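## Task

Three plates have been pushed out of their bays, and each now sits closer to its own bay than to any other bay. Return every one of them to its own bay, so that each rests flat between that bay's corner pieces with its cut corner toward the back left. The displaced plates are the ones for bays 22, 41 and 43.

## Robot and tools

ROBOT. A single six-joint arm (FANUC CRX-5iA) ending in a Robotiq 2F-140 two-finger gripper. There is one arm, so every command row covers that arm alone. Joint ranges in rad, base outward: waist -3.491 to 3.491, shoulder -3.140 to 3.140, elbow -1.187 to 4.328, forearm roll -3.316 to 3.316, wrist pitch -3.140 to 3.140, wrist roll -3.927 to 3.927. The elbow cannot quite straighten fully.

FRAME. The scene frame has its origin on the tabletop under the arm base. +z is up, +x points away from the arm, and +y is to the left when facing along +x. The base may be slightly tilted, and the reported hand position gets less accurate at long reach. The gripper's own +z is the direction the fingers point; the fingers open and close along its y axis. end_effector_position is the spot between the pads when they are shut. Closed fingertips stick out about 33 mm past it, open ones about 9 mm. Closing pushes the tips about 24 mm further out, so keep that much room above a surface.

DECK. Bay names are row then column: 23 means row 2, column 3. Row 1 is nearest the arm and row 4 farthest. Column 1 is on the left and column 4 on the right; column 4 bays sit higher. Home bays: sealed 96-well plates 11, 22, 23, 31, 32; sealed 384-well plates 12, 21, 41, 43; all other bays empty. Every item begins with its cut corner toward the back left. Object positions are known only from the cameras.

ROW FORMAT. One row is 10 numbers: x, y, z, qw, qx, qy, qz, position, force_limit, speed. x, y, z are an absolute target for end_effector_position in metres, in the scene frame. qw, qx, qy, qz are an absolute target orientation, w first, same frame. Repeat the desired quaternion in every row; the reported one may have drifted. The last three lie in [-1, 1]. position: +1 fully open (140 mm), about -0.8 pads touching, -1 closes until blocked. force_limit: roughly 14 N at -1, 60 N at 0, 107 N at +1. speed: finger gap rate, roughly 30 mm/s at -1, 140 at 0, 250 at +1. A target more than 0.6 m from the last reported position along any gripper axis is refused. Each control step, the commanded pose is clipped to 70 mm and 16 degrees from the measured pose; position wins over orientation if both cannot be met.

TOOLS.
execute_actions: {"actions": [...], "pictures": bool}. The list holds zero or one item. Empty list: just report the state. {"rows": [[10 numbers], ...], "steps": n}: 1 to 15 rows, n up to 15 (default 15), one row per 1/30 s step, the last row repeated if rows run out. {"steps": n} alone: a wait of up to 300 steps, counted from the previous result, with reply time included. After an action, the arm only continues to its last clipped pose, so check the result and send the remainder.
move: {"target": [10 numbers], "speed": m/s from 0.002 to 0.5, default 0.25; turning up to twice that in rad/s}. Straight path from the current pose to one absolute pose, lasting 0.5 to 10 s; longer paths stop early. Finger values are applied at the start. It does not avoid obstacles and may overshoot the speed, mostly with a near-straight arm. Its result adds a move: line (done, off_target, moving, held, fault), limits notes (paced = pose was clipped; held = some steps were blocked, after which the arm may speed up) and the distance to target.
wait: {"seconds": 0 to 10}; sends nothing new.
zoom_image: {"camera": cam_head_left | cam_head_right | cam_wrist, "region": [x0, y0, x1, y1]} in pixels from the top-left corner, at most 504 by 504.
read_manual: {"section": "licences"}; only licence text, no motion.
finished_scene: {"scene": 1 or 2}; ends that scene for good and returns the next scene's task. Answering without any tool call ends all scenes.

RESULTS. The state line gives end_effector_position and end_effector_quat_wxyz. object_status: 0 moving, 1 blocked while opening, 2 blocked while closing (a grip), 3 reached the requested position or pads met (a thin part may still be held). position_measured is in counts: 3 open, 230 pads together, not linear. Stopped fingers stay put until a new position value arrives (a change of 0.01 is enough). To squeeze harder during a grip, raise force_limit and toggle position between -1 and -0.98. "pose unreachable" and HELD mark steps the clearance check altered or blocked (a mount under the base counts as arm). "Hand target" shows where the controller is heading. MOTOR HOT warns of heating from carrying loads; an OVER-TEMPERATURE FAULT brakes the arm until it cools.

CAMERAS. cam_head_left and cam_head_right (896x504, fixed, pinhole with radial distortion) and cam_wrist (504x504 fisheye). Calibrations are supplied but may be off by a couple of degrees and several millimetres.

CAUTIONS. A joint torque at its load limit (145 N m for waist, shoulder, elbow; 36.4 N m for the three wrist joints, carried weight included) or an outside force of 150 N halts the arm for 10 s and drops the rest of the call. The arm is stiff: aiming even slightly beyond a contact can trigger this, and faster approaches strike harder. Held parts may occasionally be yanked briefly. Never drop, slam or push items off the table. Plates must rest on their own at the end: open the gripper and withdraw. The simulation keeps running while replies are written.

Each tool is called after "Call:" as name([rows], argument=value, ...), one row to a line, values as JSON.

## Session

Call:
execute_actions(actions=[])

Scene clock: 0.00 s of 9600.00 s.
end_effector_position=(+0.5480, -0.0888, +0.4165) position_measured=3 object_status=3 end_effector_quat_wxyz=(-0.324, +0.893, -0.031, -0.311)
Joint positions: [ 0.266  0.132  0.218  0.    -1.656  1.307]
Joint velocities: [ 0.001  0.     0.     0.001 -0.001  0.   ]
Hand target: +0.548, -0.089, +0.417; -0.324, +0.893, -0.031, -0.311

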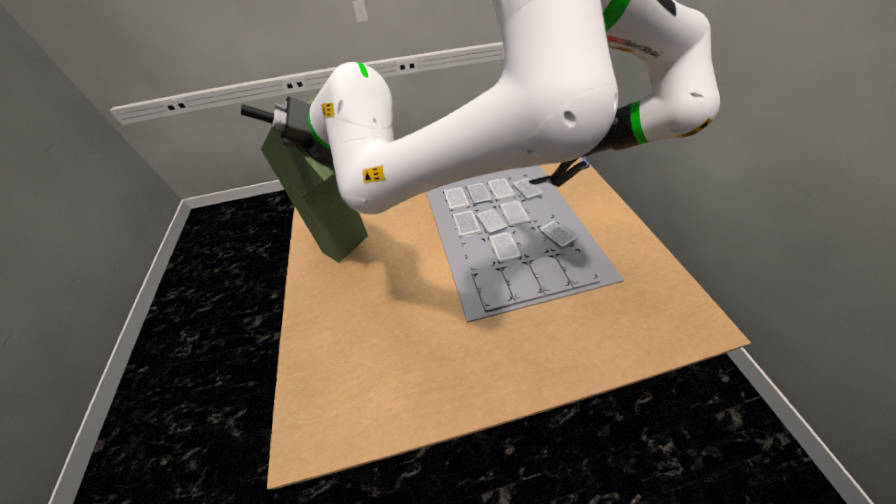

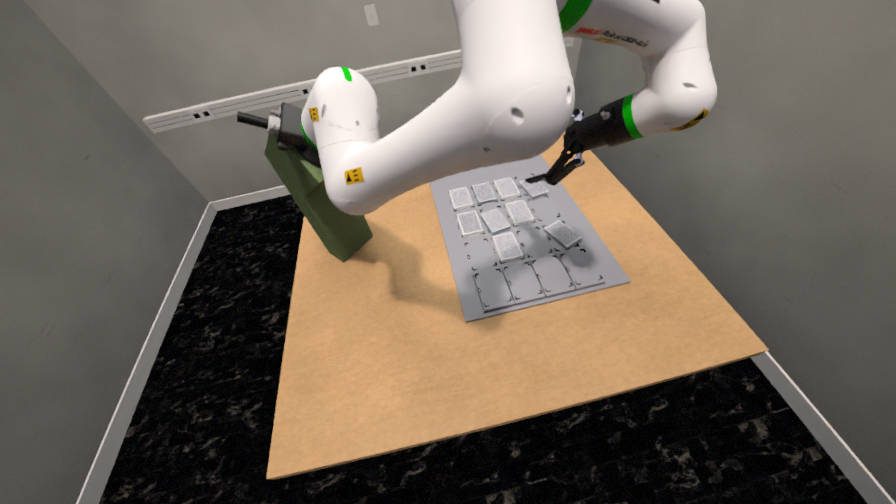

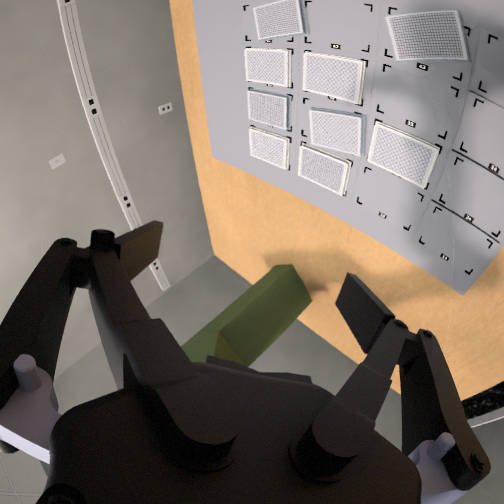

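Call:
zoom_image(camera="cam_head_left", region=[410, 160, 640, 330])

Call:
zoom_image(camera="cam_wrist", region=[200, 0, 504, 300])

Region (410, 160, 640, 330) of cam_head_left's 896x504 image, scaled by 2.191, with more detail than that image has; it fills the top 373 rows of this view, and the rest is white.

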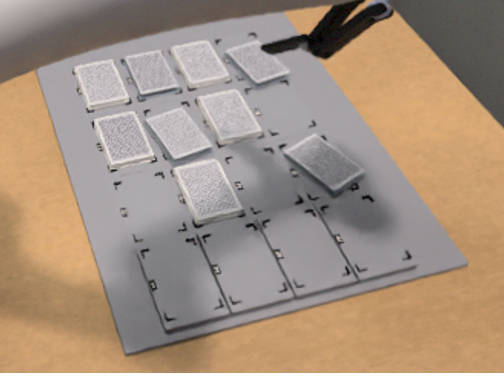

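Region (200, 0, 504, 300) of cam_wrist's 504x504 image, scaled by 1.658, with more detail than that image has; it fills the top 497 rows of this view, and the rest is white.

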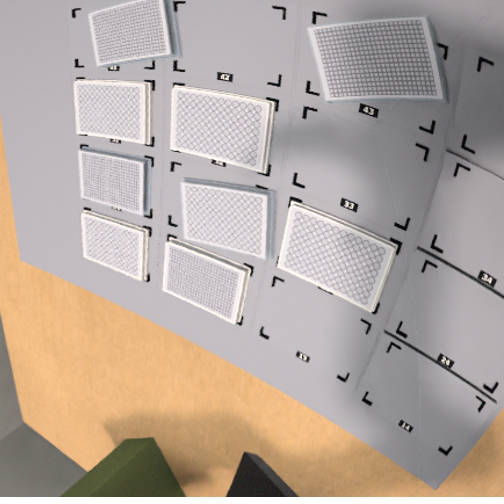

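Call:
move(target=[0.5, 0.03, 0.3, 0, 0.7071, -0.7071, 0, 1, 0, 0], speed=0.3)

Scene clock: 9.17 s of 9600.00 s.
end_effector_position=(+0.4998, +0.0305, +0.3003) position_measured=3 object_status=3 end_effector_quat_wxyz=(-0.001, +0.707, -0.707, -0.001)
Joint positions: [ 0.67   0.115 -0.822  1.245 -0.995 -1.527]
Joint velocities: [ 0.001  0.002 -0.003  0.001 -0.    -0.003]
Hand target: +0.500, +0.030, +0.300; -0.001, +0.707, -0.707, -0.001
Off the commanded pose: 0.001 m, 0 deg.
After step 90, 2.80 s passed at rest.
move: done
camera_calibration (this result's frames):
cam_wrist: T_world_to_cam=[[-0.964228, -0.264527, -0.0170345, 0.498239], [-0.259512, 0.928947, 0.26403, 0.0345613], [-0.0540189, 0.259005, -0.964364, 0.480388], [0, 0, 0, 1]] pos_world=[0.515335, -0.0247311, 0.462631]

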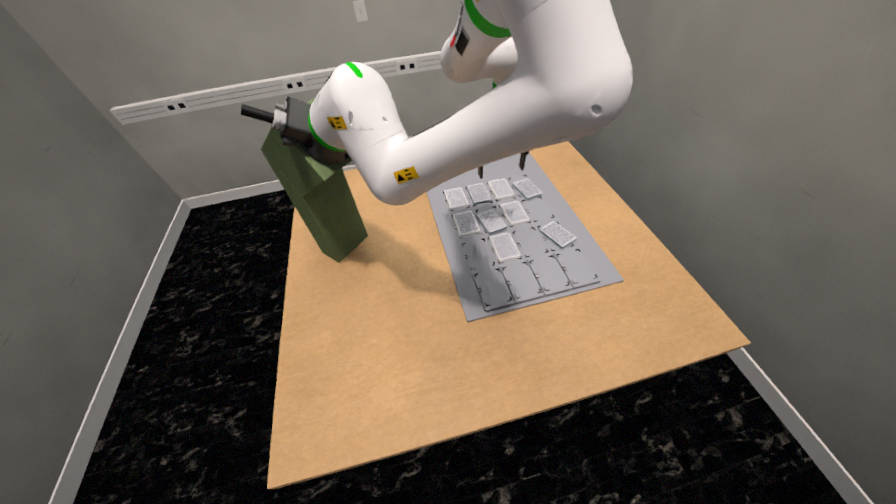

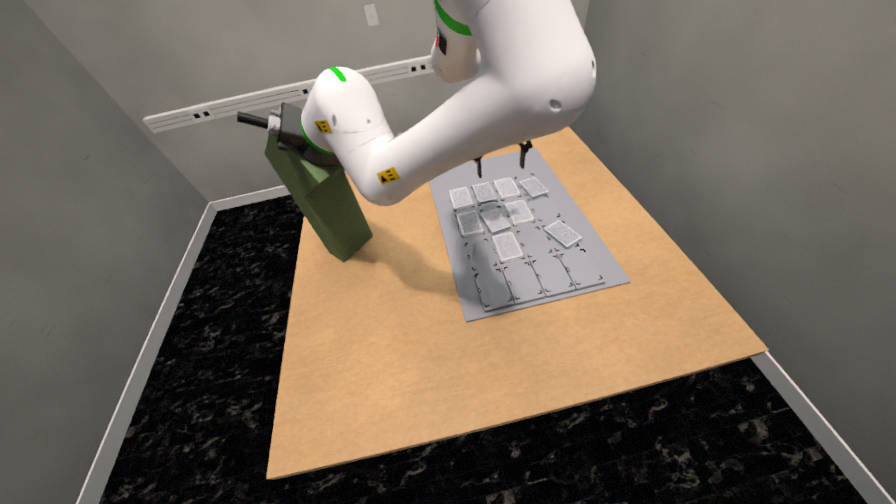

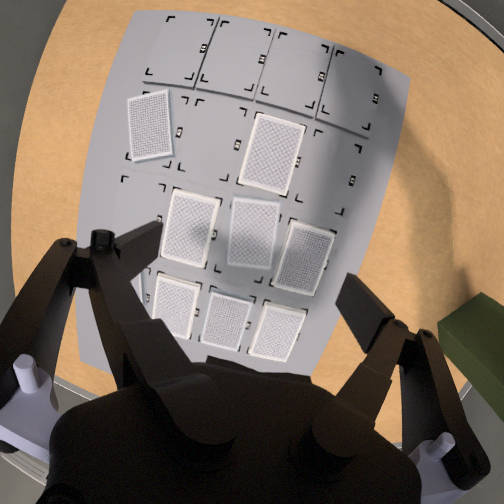

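Call:
zoom_image(camera="cam_wrist", region=[150, 100, 350, 300])

Call:
zoom_image(camera="cam_wrist", region=[100, 60, 260, 220])

Region (150, 100, 350, 300) of cam_wrist's 504x504 image, scaled by 2.520, with more detail than that image has.

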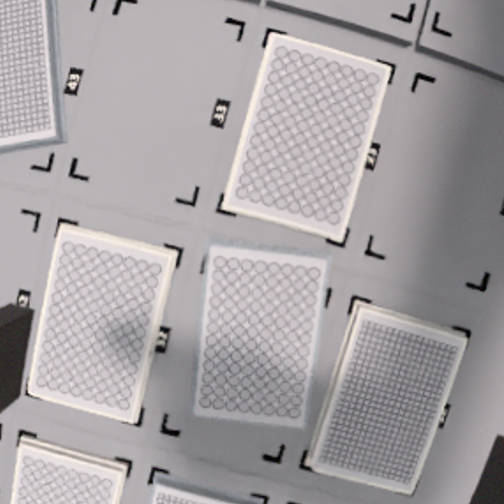

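Region (100, 60, 260, 220) of cam_wrist's 504x504 image, scaled by 3.150, with more detail than that image has.

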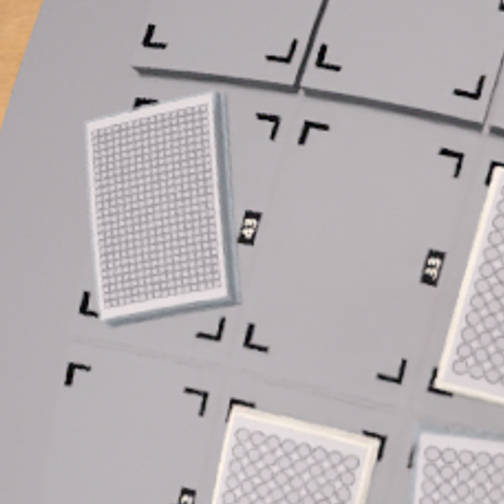

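Call:
move(target=[0.493, 0.063, 0.12, 0, 0.7604, -0.6494, 0, 0.45, 0, 0], speed=0.3)

Scene clock: 18.30 s of 9600.00 s.
end_effector_position=(+0.4934, +0.0634, +0.1204) position_measured=72 object_status=3 end_effector_quat_wxyz=(+0.000, +0.760, -0.649, -0.000)
Joint positions: [ 0.23   0.495 -0.714  1.851 -0.779 -1.707]
Joint velocities: [-0.001 -0.    -0.001  0.004  0.    -0.003]
Hand target: +0.493, +0.063, +0.120; +0.000, +0.760, -0.649, -0.000
Off the commanded pose: 0.001 m, 0 deg.
After step 90, 4.93 s passed at rest.
move: done
camera_calibration (this result's frames):
cam_wrist: T_world_to_cam=[[-0.911371, -0.41126, -0.0164025, 0.480858], [-0.400872, 0.877906, 0.261881, 0.123078], [-0.0933014, 0.245246, -0.964961, 0.318321], [0, 0, 0, 1]] pos_world=[0.517278, 0.01164, 0.282823]

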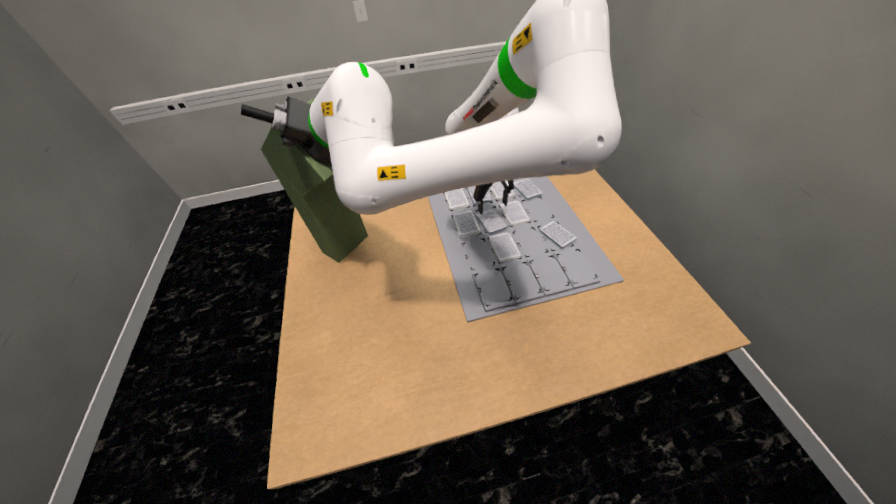

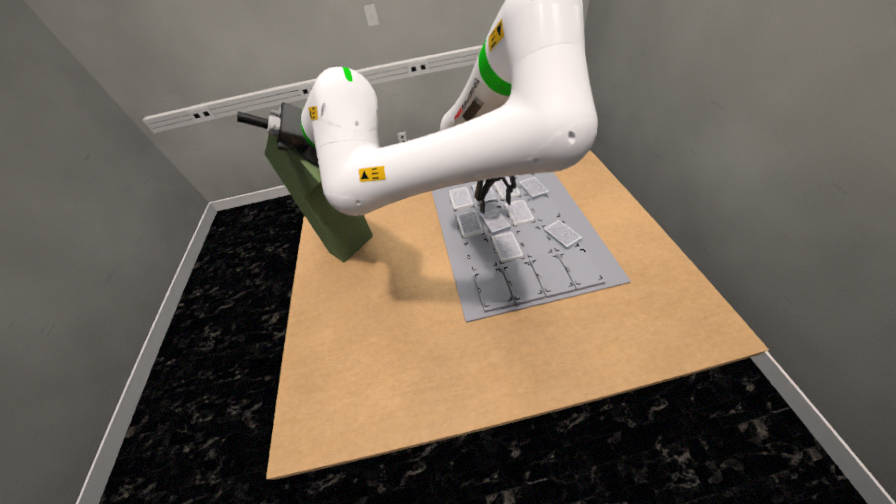

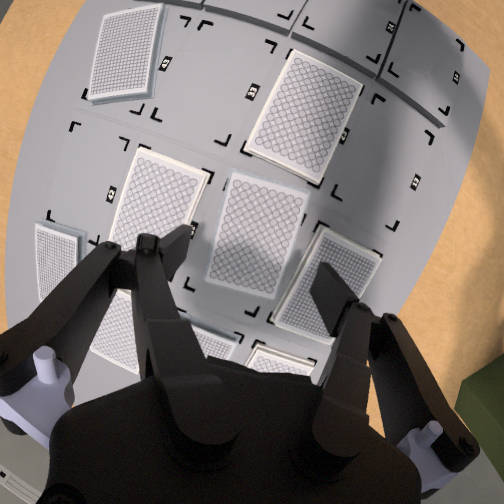

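Call:
zoom_image(camera="cam_wrist", region=[160, 130, 360, 330])

Region (160, 130, 360, 330) of cam_wrist's 504x504 image, scaled by 2.520, with more detail than that image has.

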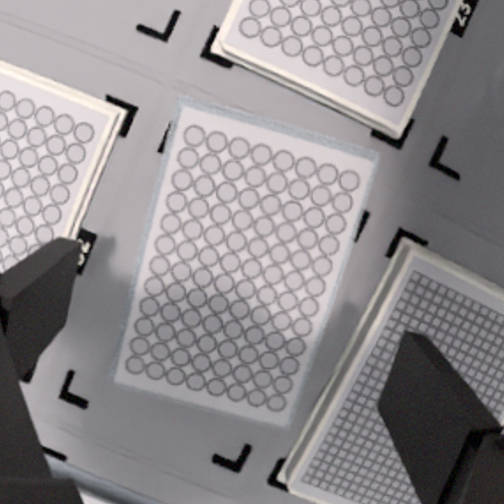

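Call:
move(target=[0.494, 0.06, 0.058, 0, 0.7559, -0.6547, 0, 0.36, 0, 0], speed=0.15)

Call:
zoom_image(camera="cam_wrist", region=[140, 130, 380, 370])

Scene clock: 24.60 s of 9600.00 s.
end_effector_position=(+0.4942, +0.0601, +0.0581) position_measured=84 object_status=3 end_effector_quat_wxyz=(+0.000, +0.756, -0.655, -0.000)
Joint positions: [ 0.098  0.612 -0.624  2.02  -0.747 -1.781]
Joint velocities: [-0.002  0.002  0.001  0.     0.001 -0.001]
Hand target: +0.494, +0.060, +0.058; +0.000, +0.756, -0.655, -0.000
Off the commanded pose: 0.000 m, 0 deg.
After step 90, 2.47 s passed at rest.
move: done
camera_calibration (this result's frames):
cam_wrist: T_world_to_cam=[[-0.916925, -0.398711, -0.0166958, 0.481212], [-0.38888, 0.883363, 0.261614, 0.136311], [-0.0895597, 0.246373, -0.965028, 0.257158], [0, 0, 0, 1]] pos_world=[0.517275, 0.00809564, 0.220538]

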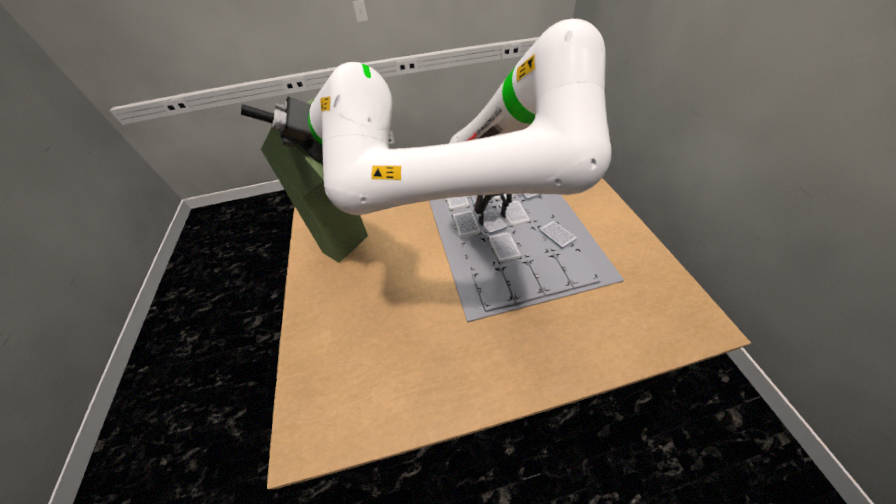

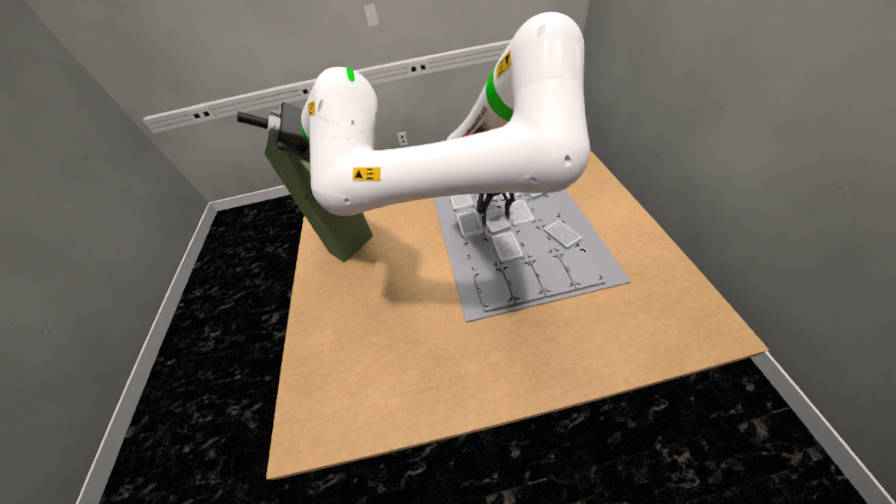

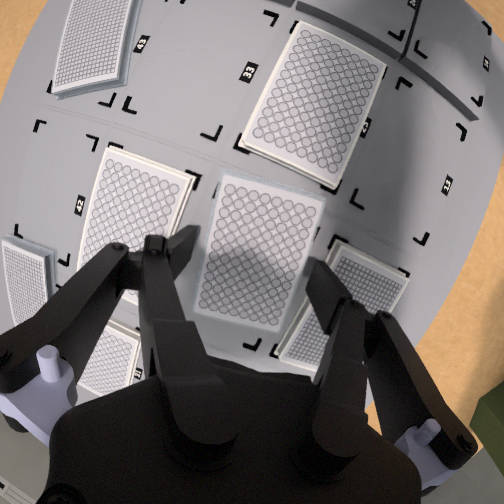

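Region (140, 130, 380, 370) of cam_wrist's 504x504 image, scaled by 2.100, with more detail than that image has.

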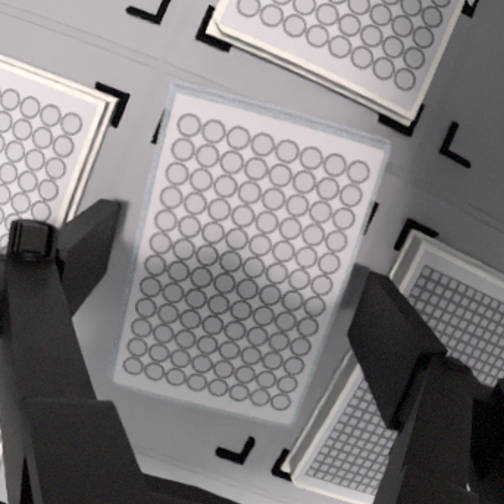

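Call:
move(target=[0.494, 0.06, 0.049, 0, 0.7559, -0.6547, 0, 0.32, 0, 0], speed=0.05)

Call:
zoom_image(camera="cam_wrist", region=[140, 130, 380, 370])

Scene clock: 26.80 s of 9600.00 s.
end_effector_position=(+0.4940, +0.0600, +0.0490) position_measured=89 object_status=3 end_effector_quat_wxyz=(+0.000, +0.756, -0.655, -0.000)
Joint positions: [ 0.081  0.63  -0.61   2.041 -0.743 -1.789]
Joint velocities: [-0.001  0.001  0.001  0.001 -0.001 -0.001]
Hand target: +0.494, +0.060, +0.049; +0.000, +0.756, -0.655, -0.000
Off the commanded pose: 0.000 m, 0 deg.
move: done
camera_calibration (this result's frames):
cam_wrist: T_world_to_cam=[[-0.916922, -0.398714, -0.0167843, 0.480904], [-0.388909, 0.883362, 0.261576, 0.138744], [-0.0894674, 0.246372, -0.965037, 0.248382], [0, 0, 0, 1]] pos_world=[0.517132, 0.007988, 0.211478]

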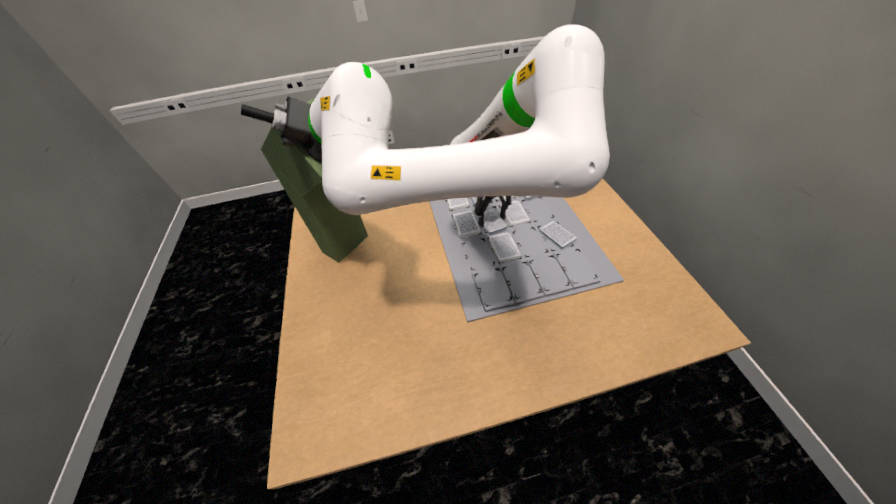

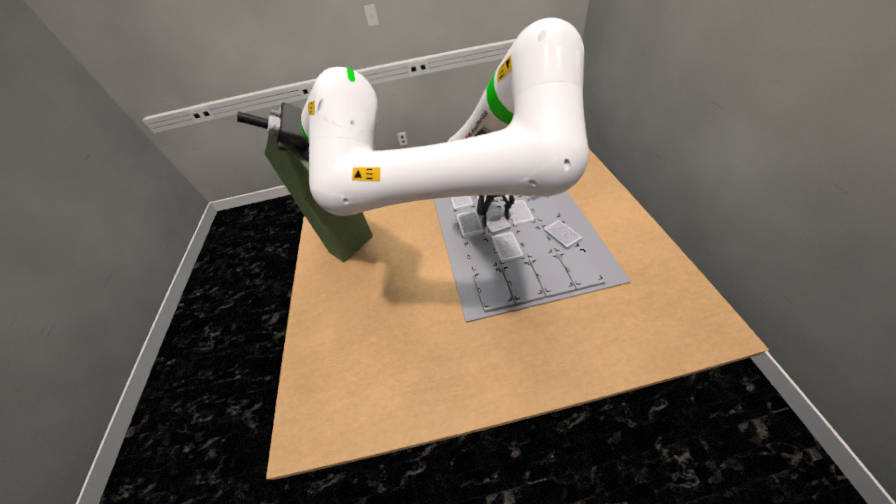

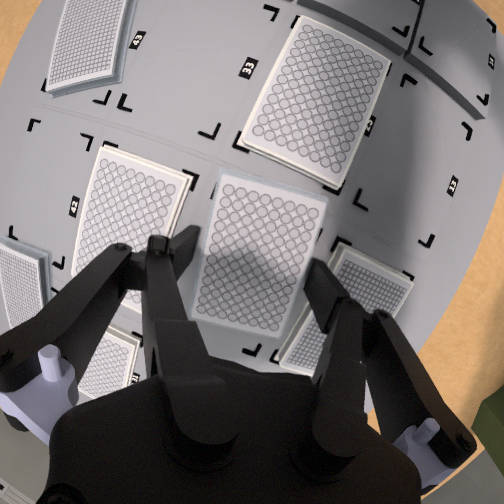

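Region (140, 130, 380, 370) of cam_wrist's 504x504 image, scaled by 2.100, with more detail than that image has.

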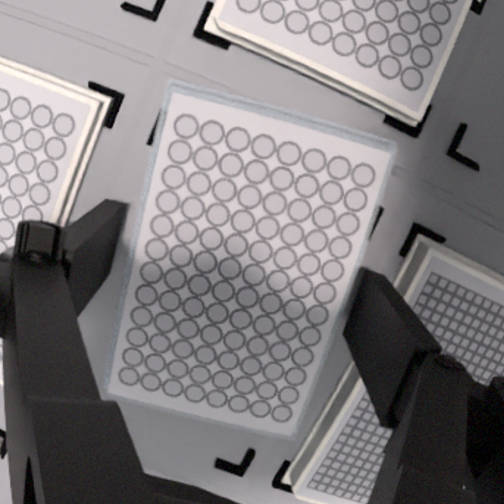

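Call:
move(target=[0.494, 0.06, 0.037, 0, 0.7559, -0.6547, 0, 0.32, 0, 0], speed=0.02)

Call:
zoom_image(camera="cam_wrist", region=[140, 130, 380, 370])

Call:
zoom_image(camera="cam_head_left", region=[440, 190, 560, 260])

Scene clock: 28.33 s of 9600.00 s.
end_effector_position=(+0.4940, +0.0600, +0.0370) position_measured=89 object_status=3 end_effector_quat_wxyz=(+0.000, +0.756, -0.655, -0.000)
Joint positions: [ 0.061  0.653 -0.589  2.067 -0.739 -1.798]
Joint velocities: [-0.001  0.002  0.001  0.001  0.002 -0.   ]
Hand target: +0.494, +0.060, +0.037; +0.000, +0.756, -0.655, -0.000
Off the commanded pose: 0.000 m, 0 deg.
move: done
camera_calibration (this result's frames):
cam_wrist: T_world_to_cam=[[-0.916922, -0.398714, -0.016782, 0.480712], [-0.388909, 0.883362, 0.261576, 0.141879], [-0.0894696, 0.246371, -0.965037, 0.236811], [0, 0, 0, 1]] pos_world=[0.517141, 0.00799311, 0.199486]

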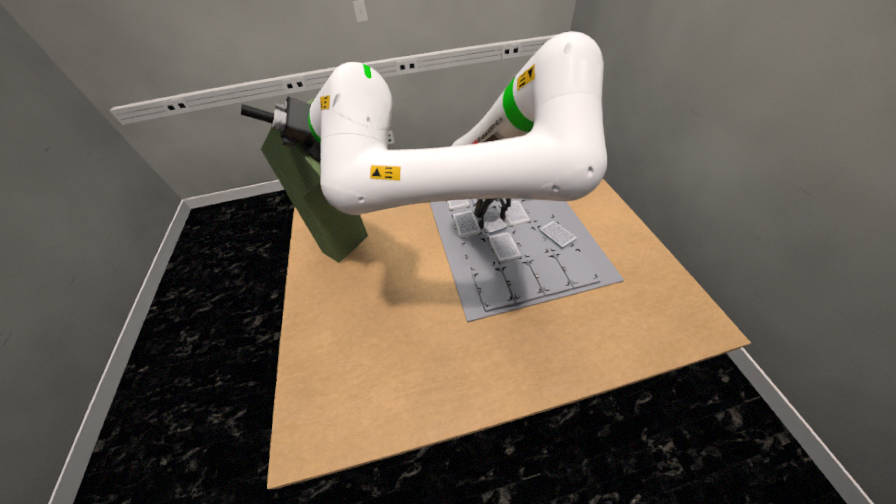

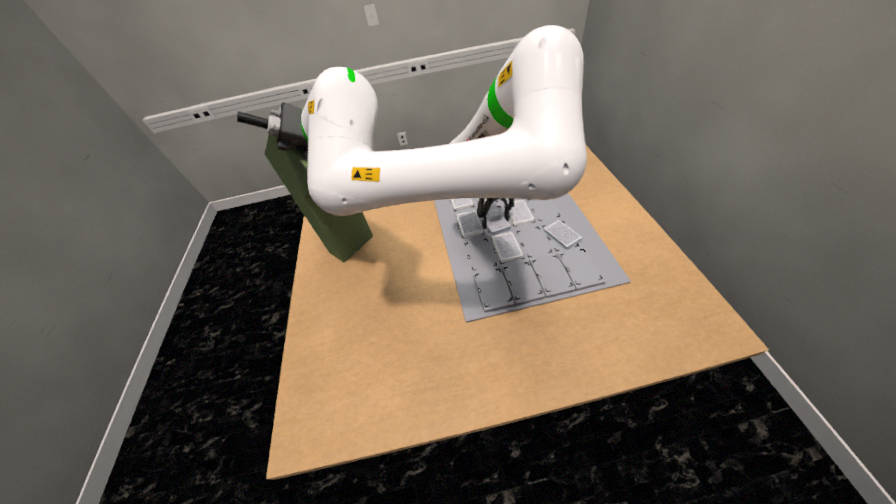

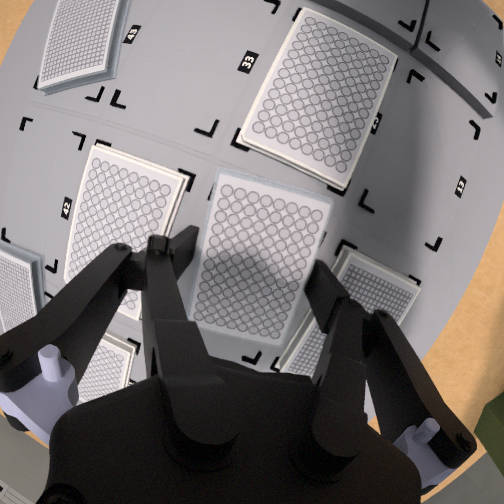

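Region (140, 130, 380, 370) of cam_wrist's 504x504 image, scaled by 2.100, with more detail than that image has.

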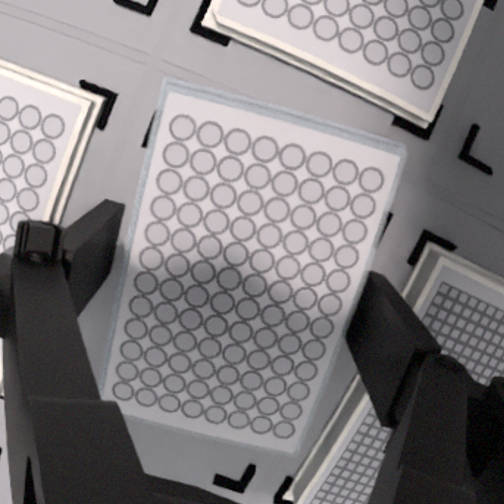

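Region (440, 190, 560, 260) of cam_head_left's 896x504 image, scaled by 4.200, with more detail than that image has; it fills the top 294 rows of this view, and the rest is white.

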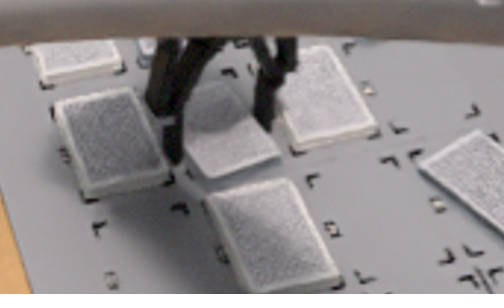

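Call:
move(target=[0.494, 0.06, 0.036, 0, 0.7559, -0.6547, 0, -1, 0, -1], speed=0.02)

Call:
zoom_image(camera="cam_wrist", region=[140, 130, 380, 370])

Scene clock: 39.60 s of 9600.00 s.
end_effector_position=(+0.4955, +0.0601, +0.0377) position_measured=104 object_status=2 end_effector_quat_wxyz=(-0.001, +0.756, -0.655, +0.001)
Joint positions: [ 0.061  0.652 -0.589  2.069 -0.739 -1.798]
Joint velocities: [-0.001 -0.001 -0.002 -0.002 -0.002 -0.   ]
Hand target: +0.495, +0.060, +0.038; -0.001, +0.756, -0.655, +0.001
Off the commanded pose: 0.002 m, 0 deg.
FORCE FAULT: contact force on the arm reached its limit, and the arm stopped for 10 seconds. The contact can be on any part of the arm, not only on its tool. The arm's remaining commands of this call were not run. The arm holds still and accepts commands again. Move the arm away from the contact; if what it grips holds it there, let go first. Pushing or pulling that hard again can fault the arm again.
move: fault
camera_calibration (this result's frames):
cam_wrist: T_world_to_cam=[[-0.916723, -0.399053, -0.0194091, 0.482089], [-0.389958, 0.883149, 0.260729, 0.142726], [-0.0869034, 0.246585, -0.965217, 0.236318], [0, 0, 0, 1]] pos_world=[0.518136, 0.00805827, 0.200242]

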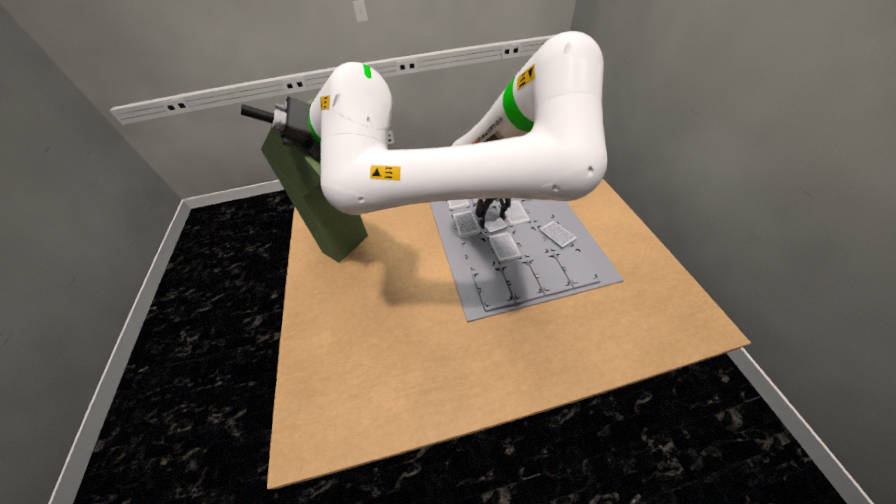

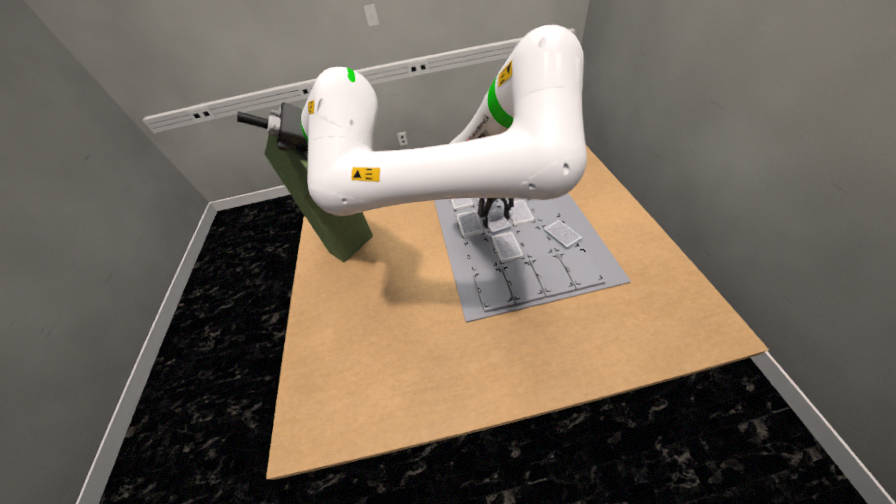

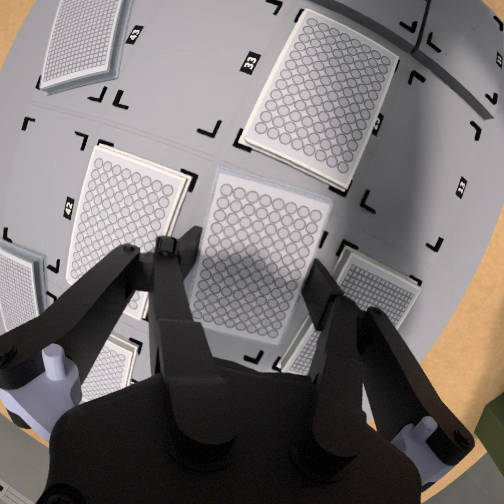

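Region (140, 130, 380, 370) of cam_wrist's 504x504 image, scaled by 2.100, with more detail than that image has.

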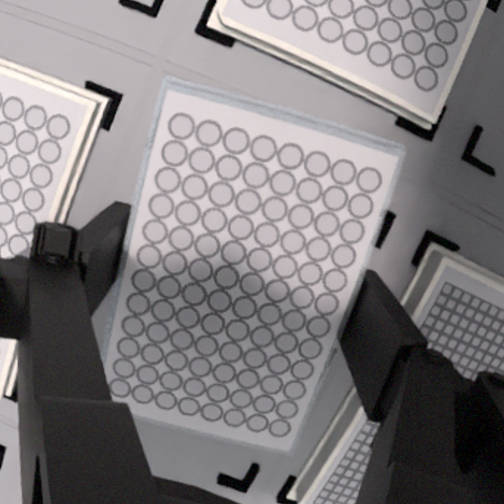

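Call:
move(target=[0.4955, 0.06, 0.055, 0, 0.7559, -0.6547, 0, -1, 0, -1], speed=0.03)

Call:
zoom_image(camera="cam_wrist", region=[140, 130, 380, 370])

Call:
zoom_image(camera="cam_head_right", region=[440, 190, 560, 260])

Scene clock: 42.10 s of 9600.00 s.
end_effector_position=(+0.4954, +0.0600, +0.0550) position_measured=106 object_status=2 end_effector_quat_wxyz=(-0.000, +0.756, -0.655, +0.000)
Joint positions: [ 0.093  0.618 -0.617  2.024 -0.745 -1.78 ]
Joint velocities: [ 0.002 -0.001 -0.    -0.002 -0.     0.001]
Hand target: +0.495, +0.060, +0.055; -0.000, +0.756, -0.655, +0.000
Off the commanded pose: 0.000 m, 0 deg.
move: done
camera_calibration (this result's frames):
cam_wrist: T_world_to_cam=[[-0.916921, -0.398714, -0.0168271, 0.482288], [-0.388921, 0.88336, 0.261565, 0.137791], [-0.0894251, 0.246378, -0.965039, 0.254225], [0, 0, 0, 1]] pos_world=[0.518544, 0.0079401, 0.217411]

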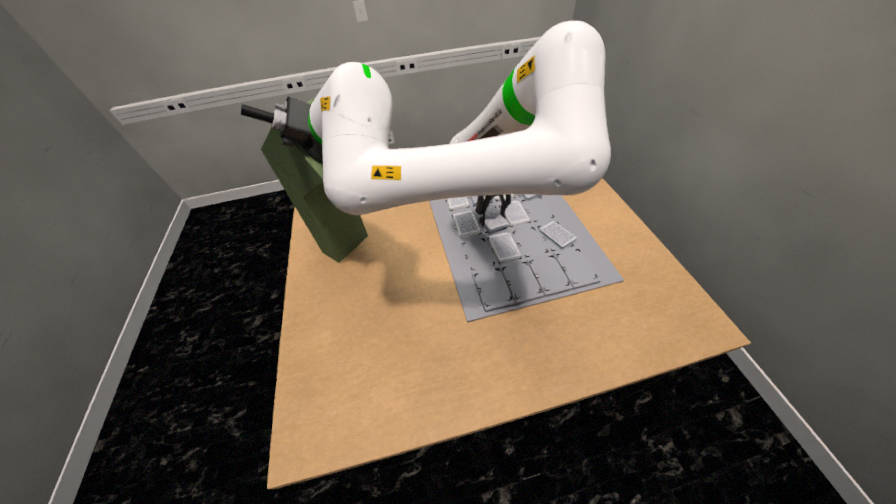

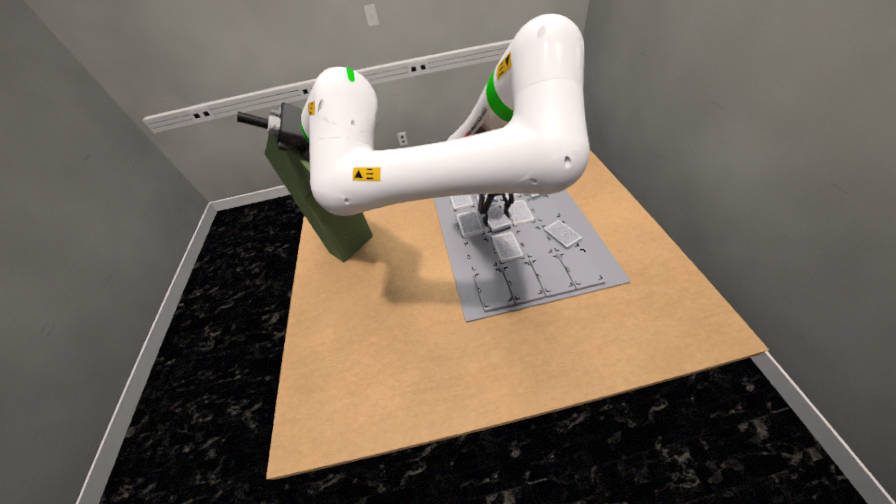

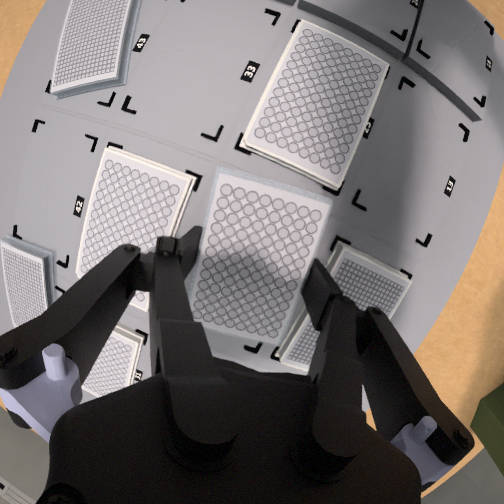

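Region (140, 130, 380, 370) of cam_wrist's 504x504 image, scaled by 2.100, with more detail than that image has.

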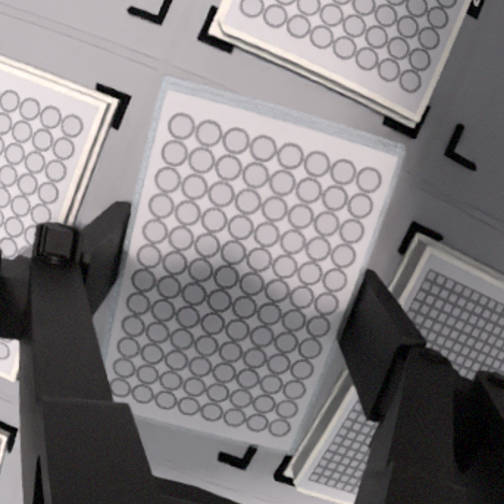

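Region (440, 190, 560, 260) of cam_head_right's 896x504 image, scaled by 4.200, with more detail than that image has; it fills the top 294 rows of this view, and the rest is white.

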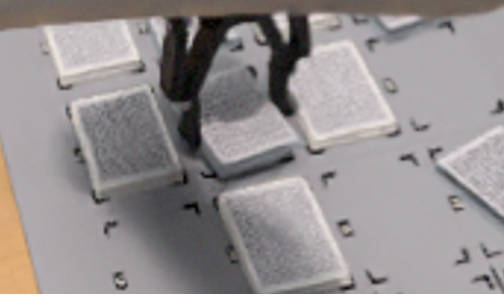

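Call:
move(target=[0.498, 0.0807, 0.05, -0.0155, 0.71, -0.7039, -0.0153, -1, 0, -1], speed=0.08)

Call:
zoom_image(camera="cam_wrist", region=[140, 130, 380, 370])

Scene clock: 46.60 s of 9600.00 s.
end_effector_position=(+0.4980, +0.0807, +0.0501) position_measured=106 object_status=2 end_effector_quat_wxyz=(-0.015, +0.710, -0.704, -0.015)
Joint positions: [ 0.09   0.638 -0.595  2.049 -0.702 -1.931]
Joint velocities: [-0.     0.002 -0.001  0.002  0.001 -0.003]
Hand target: +0.498, +0.081, +0.050; -0.015, +0.710, -0.704, -0.015
Off the commanded pose: 0.000 m, 0 deg.
After step 90, 0.33 s passed at rest.
move: done
camera_calibration (this result's frames):
cam_wrist: T_world_to_cam=[[-0.962108, -0.271162, -0.0286342, 0.505583], [-0.266942, 0.915279, 0.301674, 0.0564207], [-0.0555943, 0.297887, -0.952981, 0.223021], [0, 0, 0, 1]] pos_world=[0.513885, 0.0190193, 0.209991]

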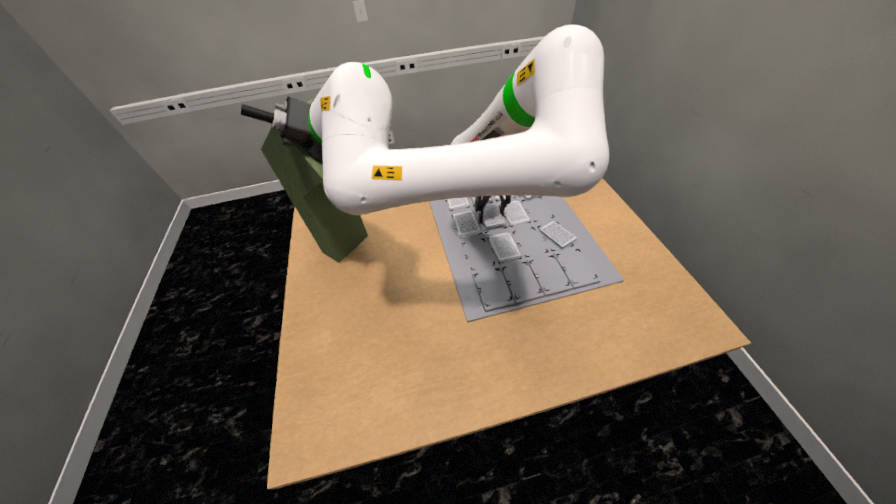

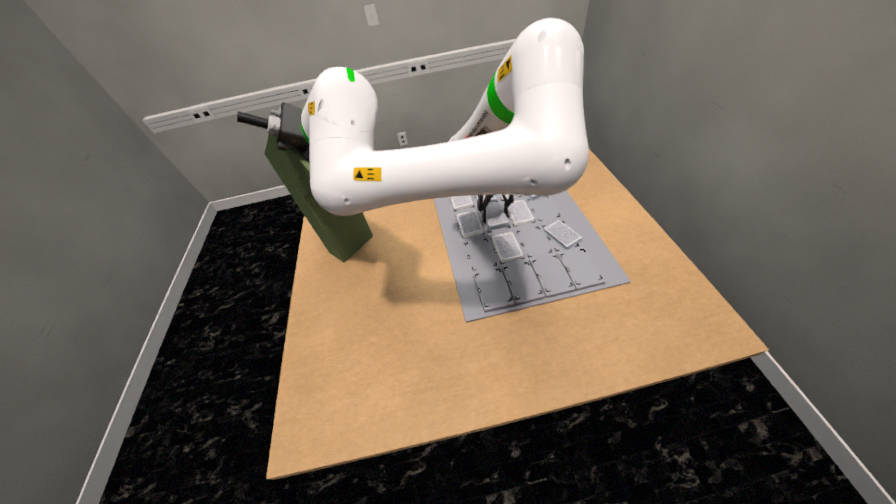

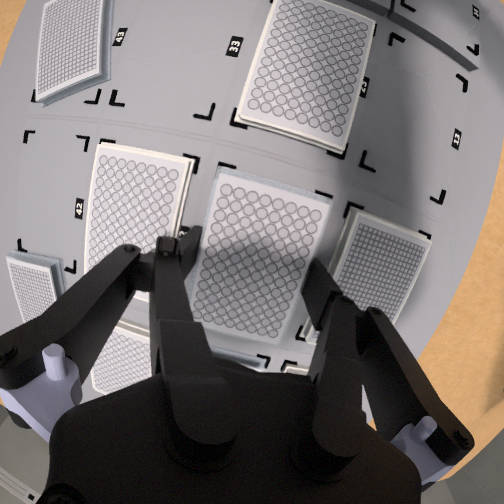

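Region (140, 130, 380, 370) of cam_wrist's 504x504 image, scaled by 2.100, with more detail than that image has.

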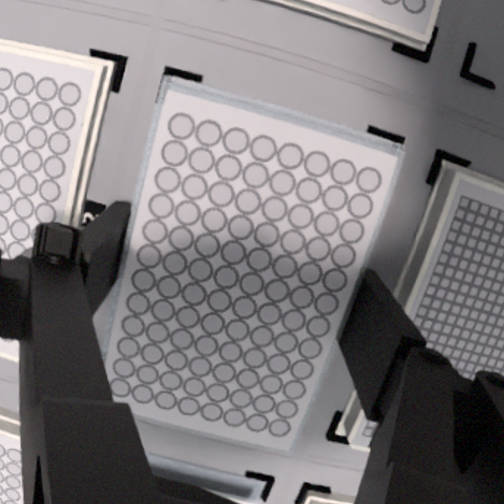

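Call:
move(target=[0.498, 0.0807, 0.043, -0.0155, 0.71, -0.7039, -0.0153, -1, 0, -1], speed=0.02)

Call:
zoom_image(camera="cam_wrist", region=[200, 140, 360, 240])

Call:
zoom_image(camera="cam_wrist", region=[170, 290, 330, 390])

Scene clock: 48.30 s of 9600.00 s.
end_effector_position=(+0.4979, +0.0809, +0.0430) position_measured=106 object_status=2 end_effector_quat_wxyz=(-0.016, +0.710, -0.704, -0.016)
Joint positions: [ 0.078  0.651 -0.583  2.065 -0.699 -1.936]
Joint velocities: [-0.002 -0.001  0.002 -0.001  0.001 -0.   ]
Hand target: +0.498, +0.081, +0.043; -0.015, +0.710, -0.704, -0.015
Off the commanded pose: 0.000 m, 0 deg.
move: done
camera_calibration (this result's frames):
cam_wrist: T_world_to_cam=[[-0.962114, -0.271134, -0.028675, 0.505413], [-0.266902, 0.915147, 0.302108, 0.0583269], [-0.0556698, 0.298316, -0.952842, 0.216254], [0, 0, 0, 1]] pos_world=[0.513871, 0.0191446, 0.202928]

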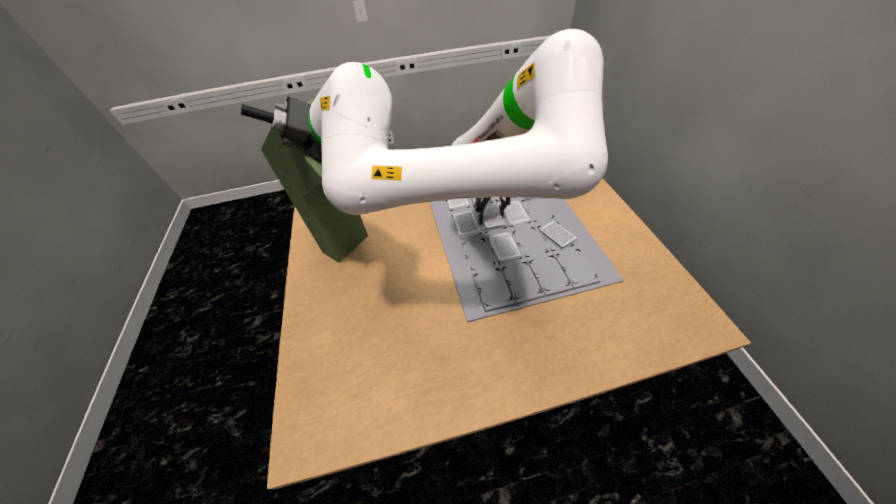

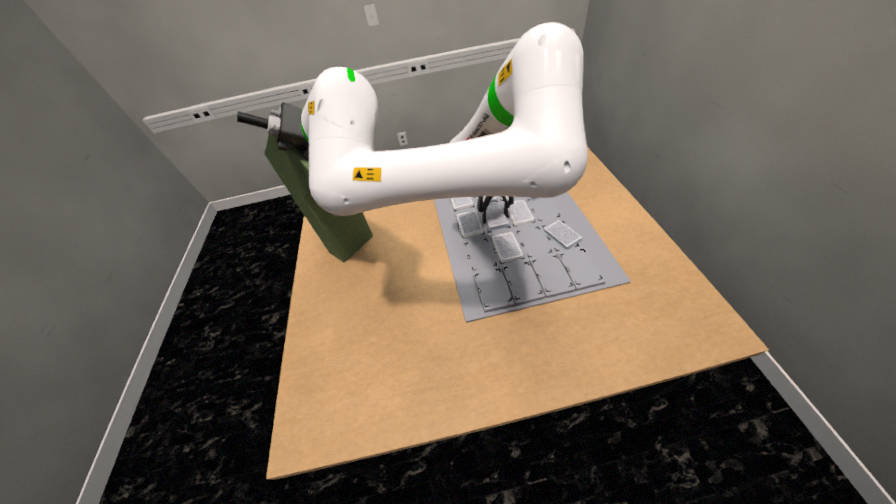

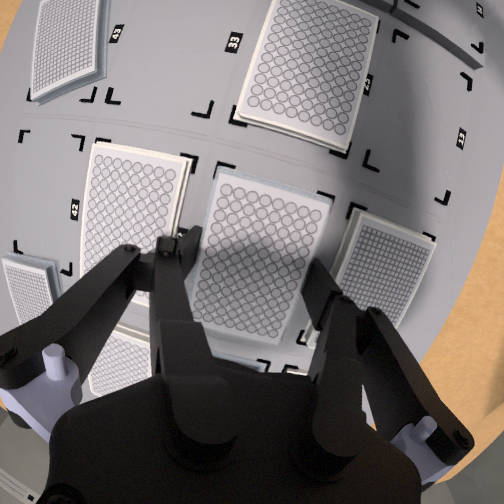

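Region (200, 140, 360, 240) of cam_wrist's 504x504 image, scaled by 3.150, with more detail than that image has; it fills the top 315 rows of this view, and the rest is white.

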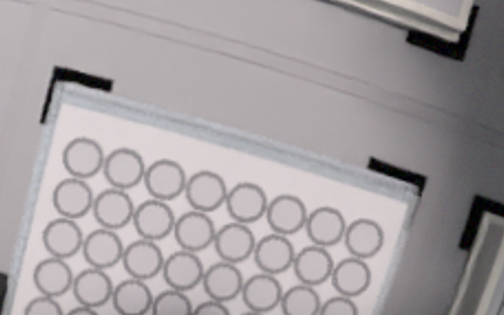

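Region (170, 290, 330, 390) of cam_wrist's 504x504 image, scaled by 3.150, with more detail than that image has; it fills the top 315 rows of this view, and the rest is white.

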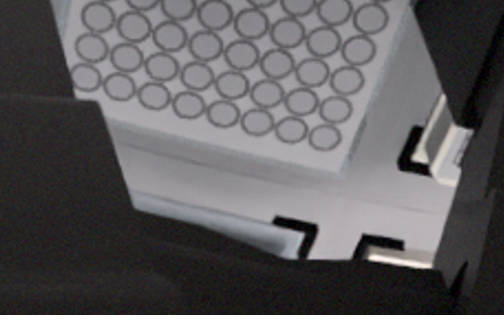

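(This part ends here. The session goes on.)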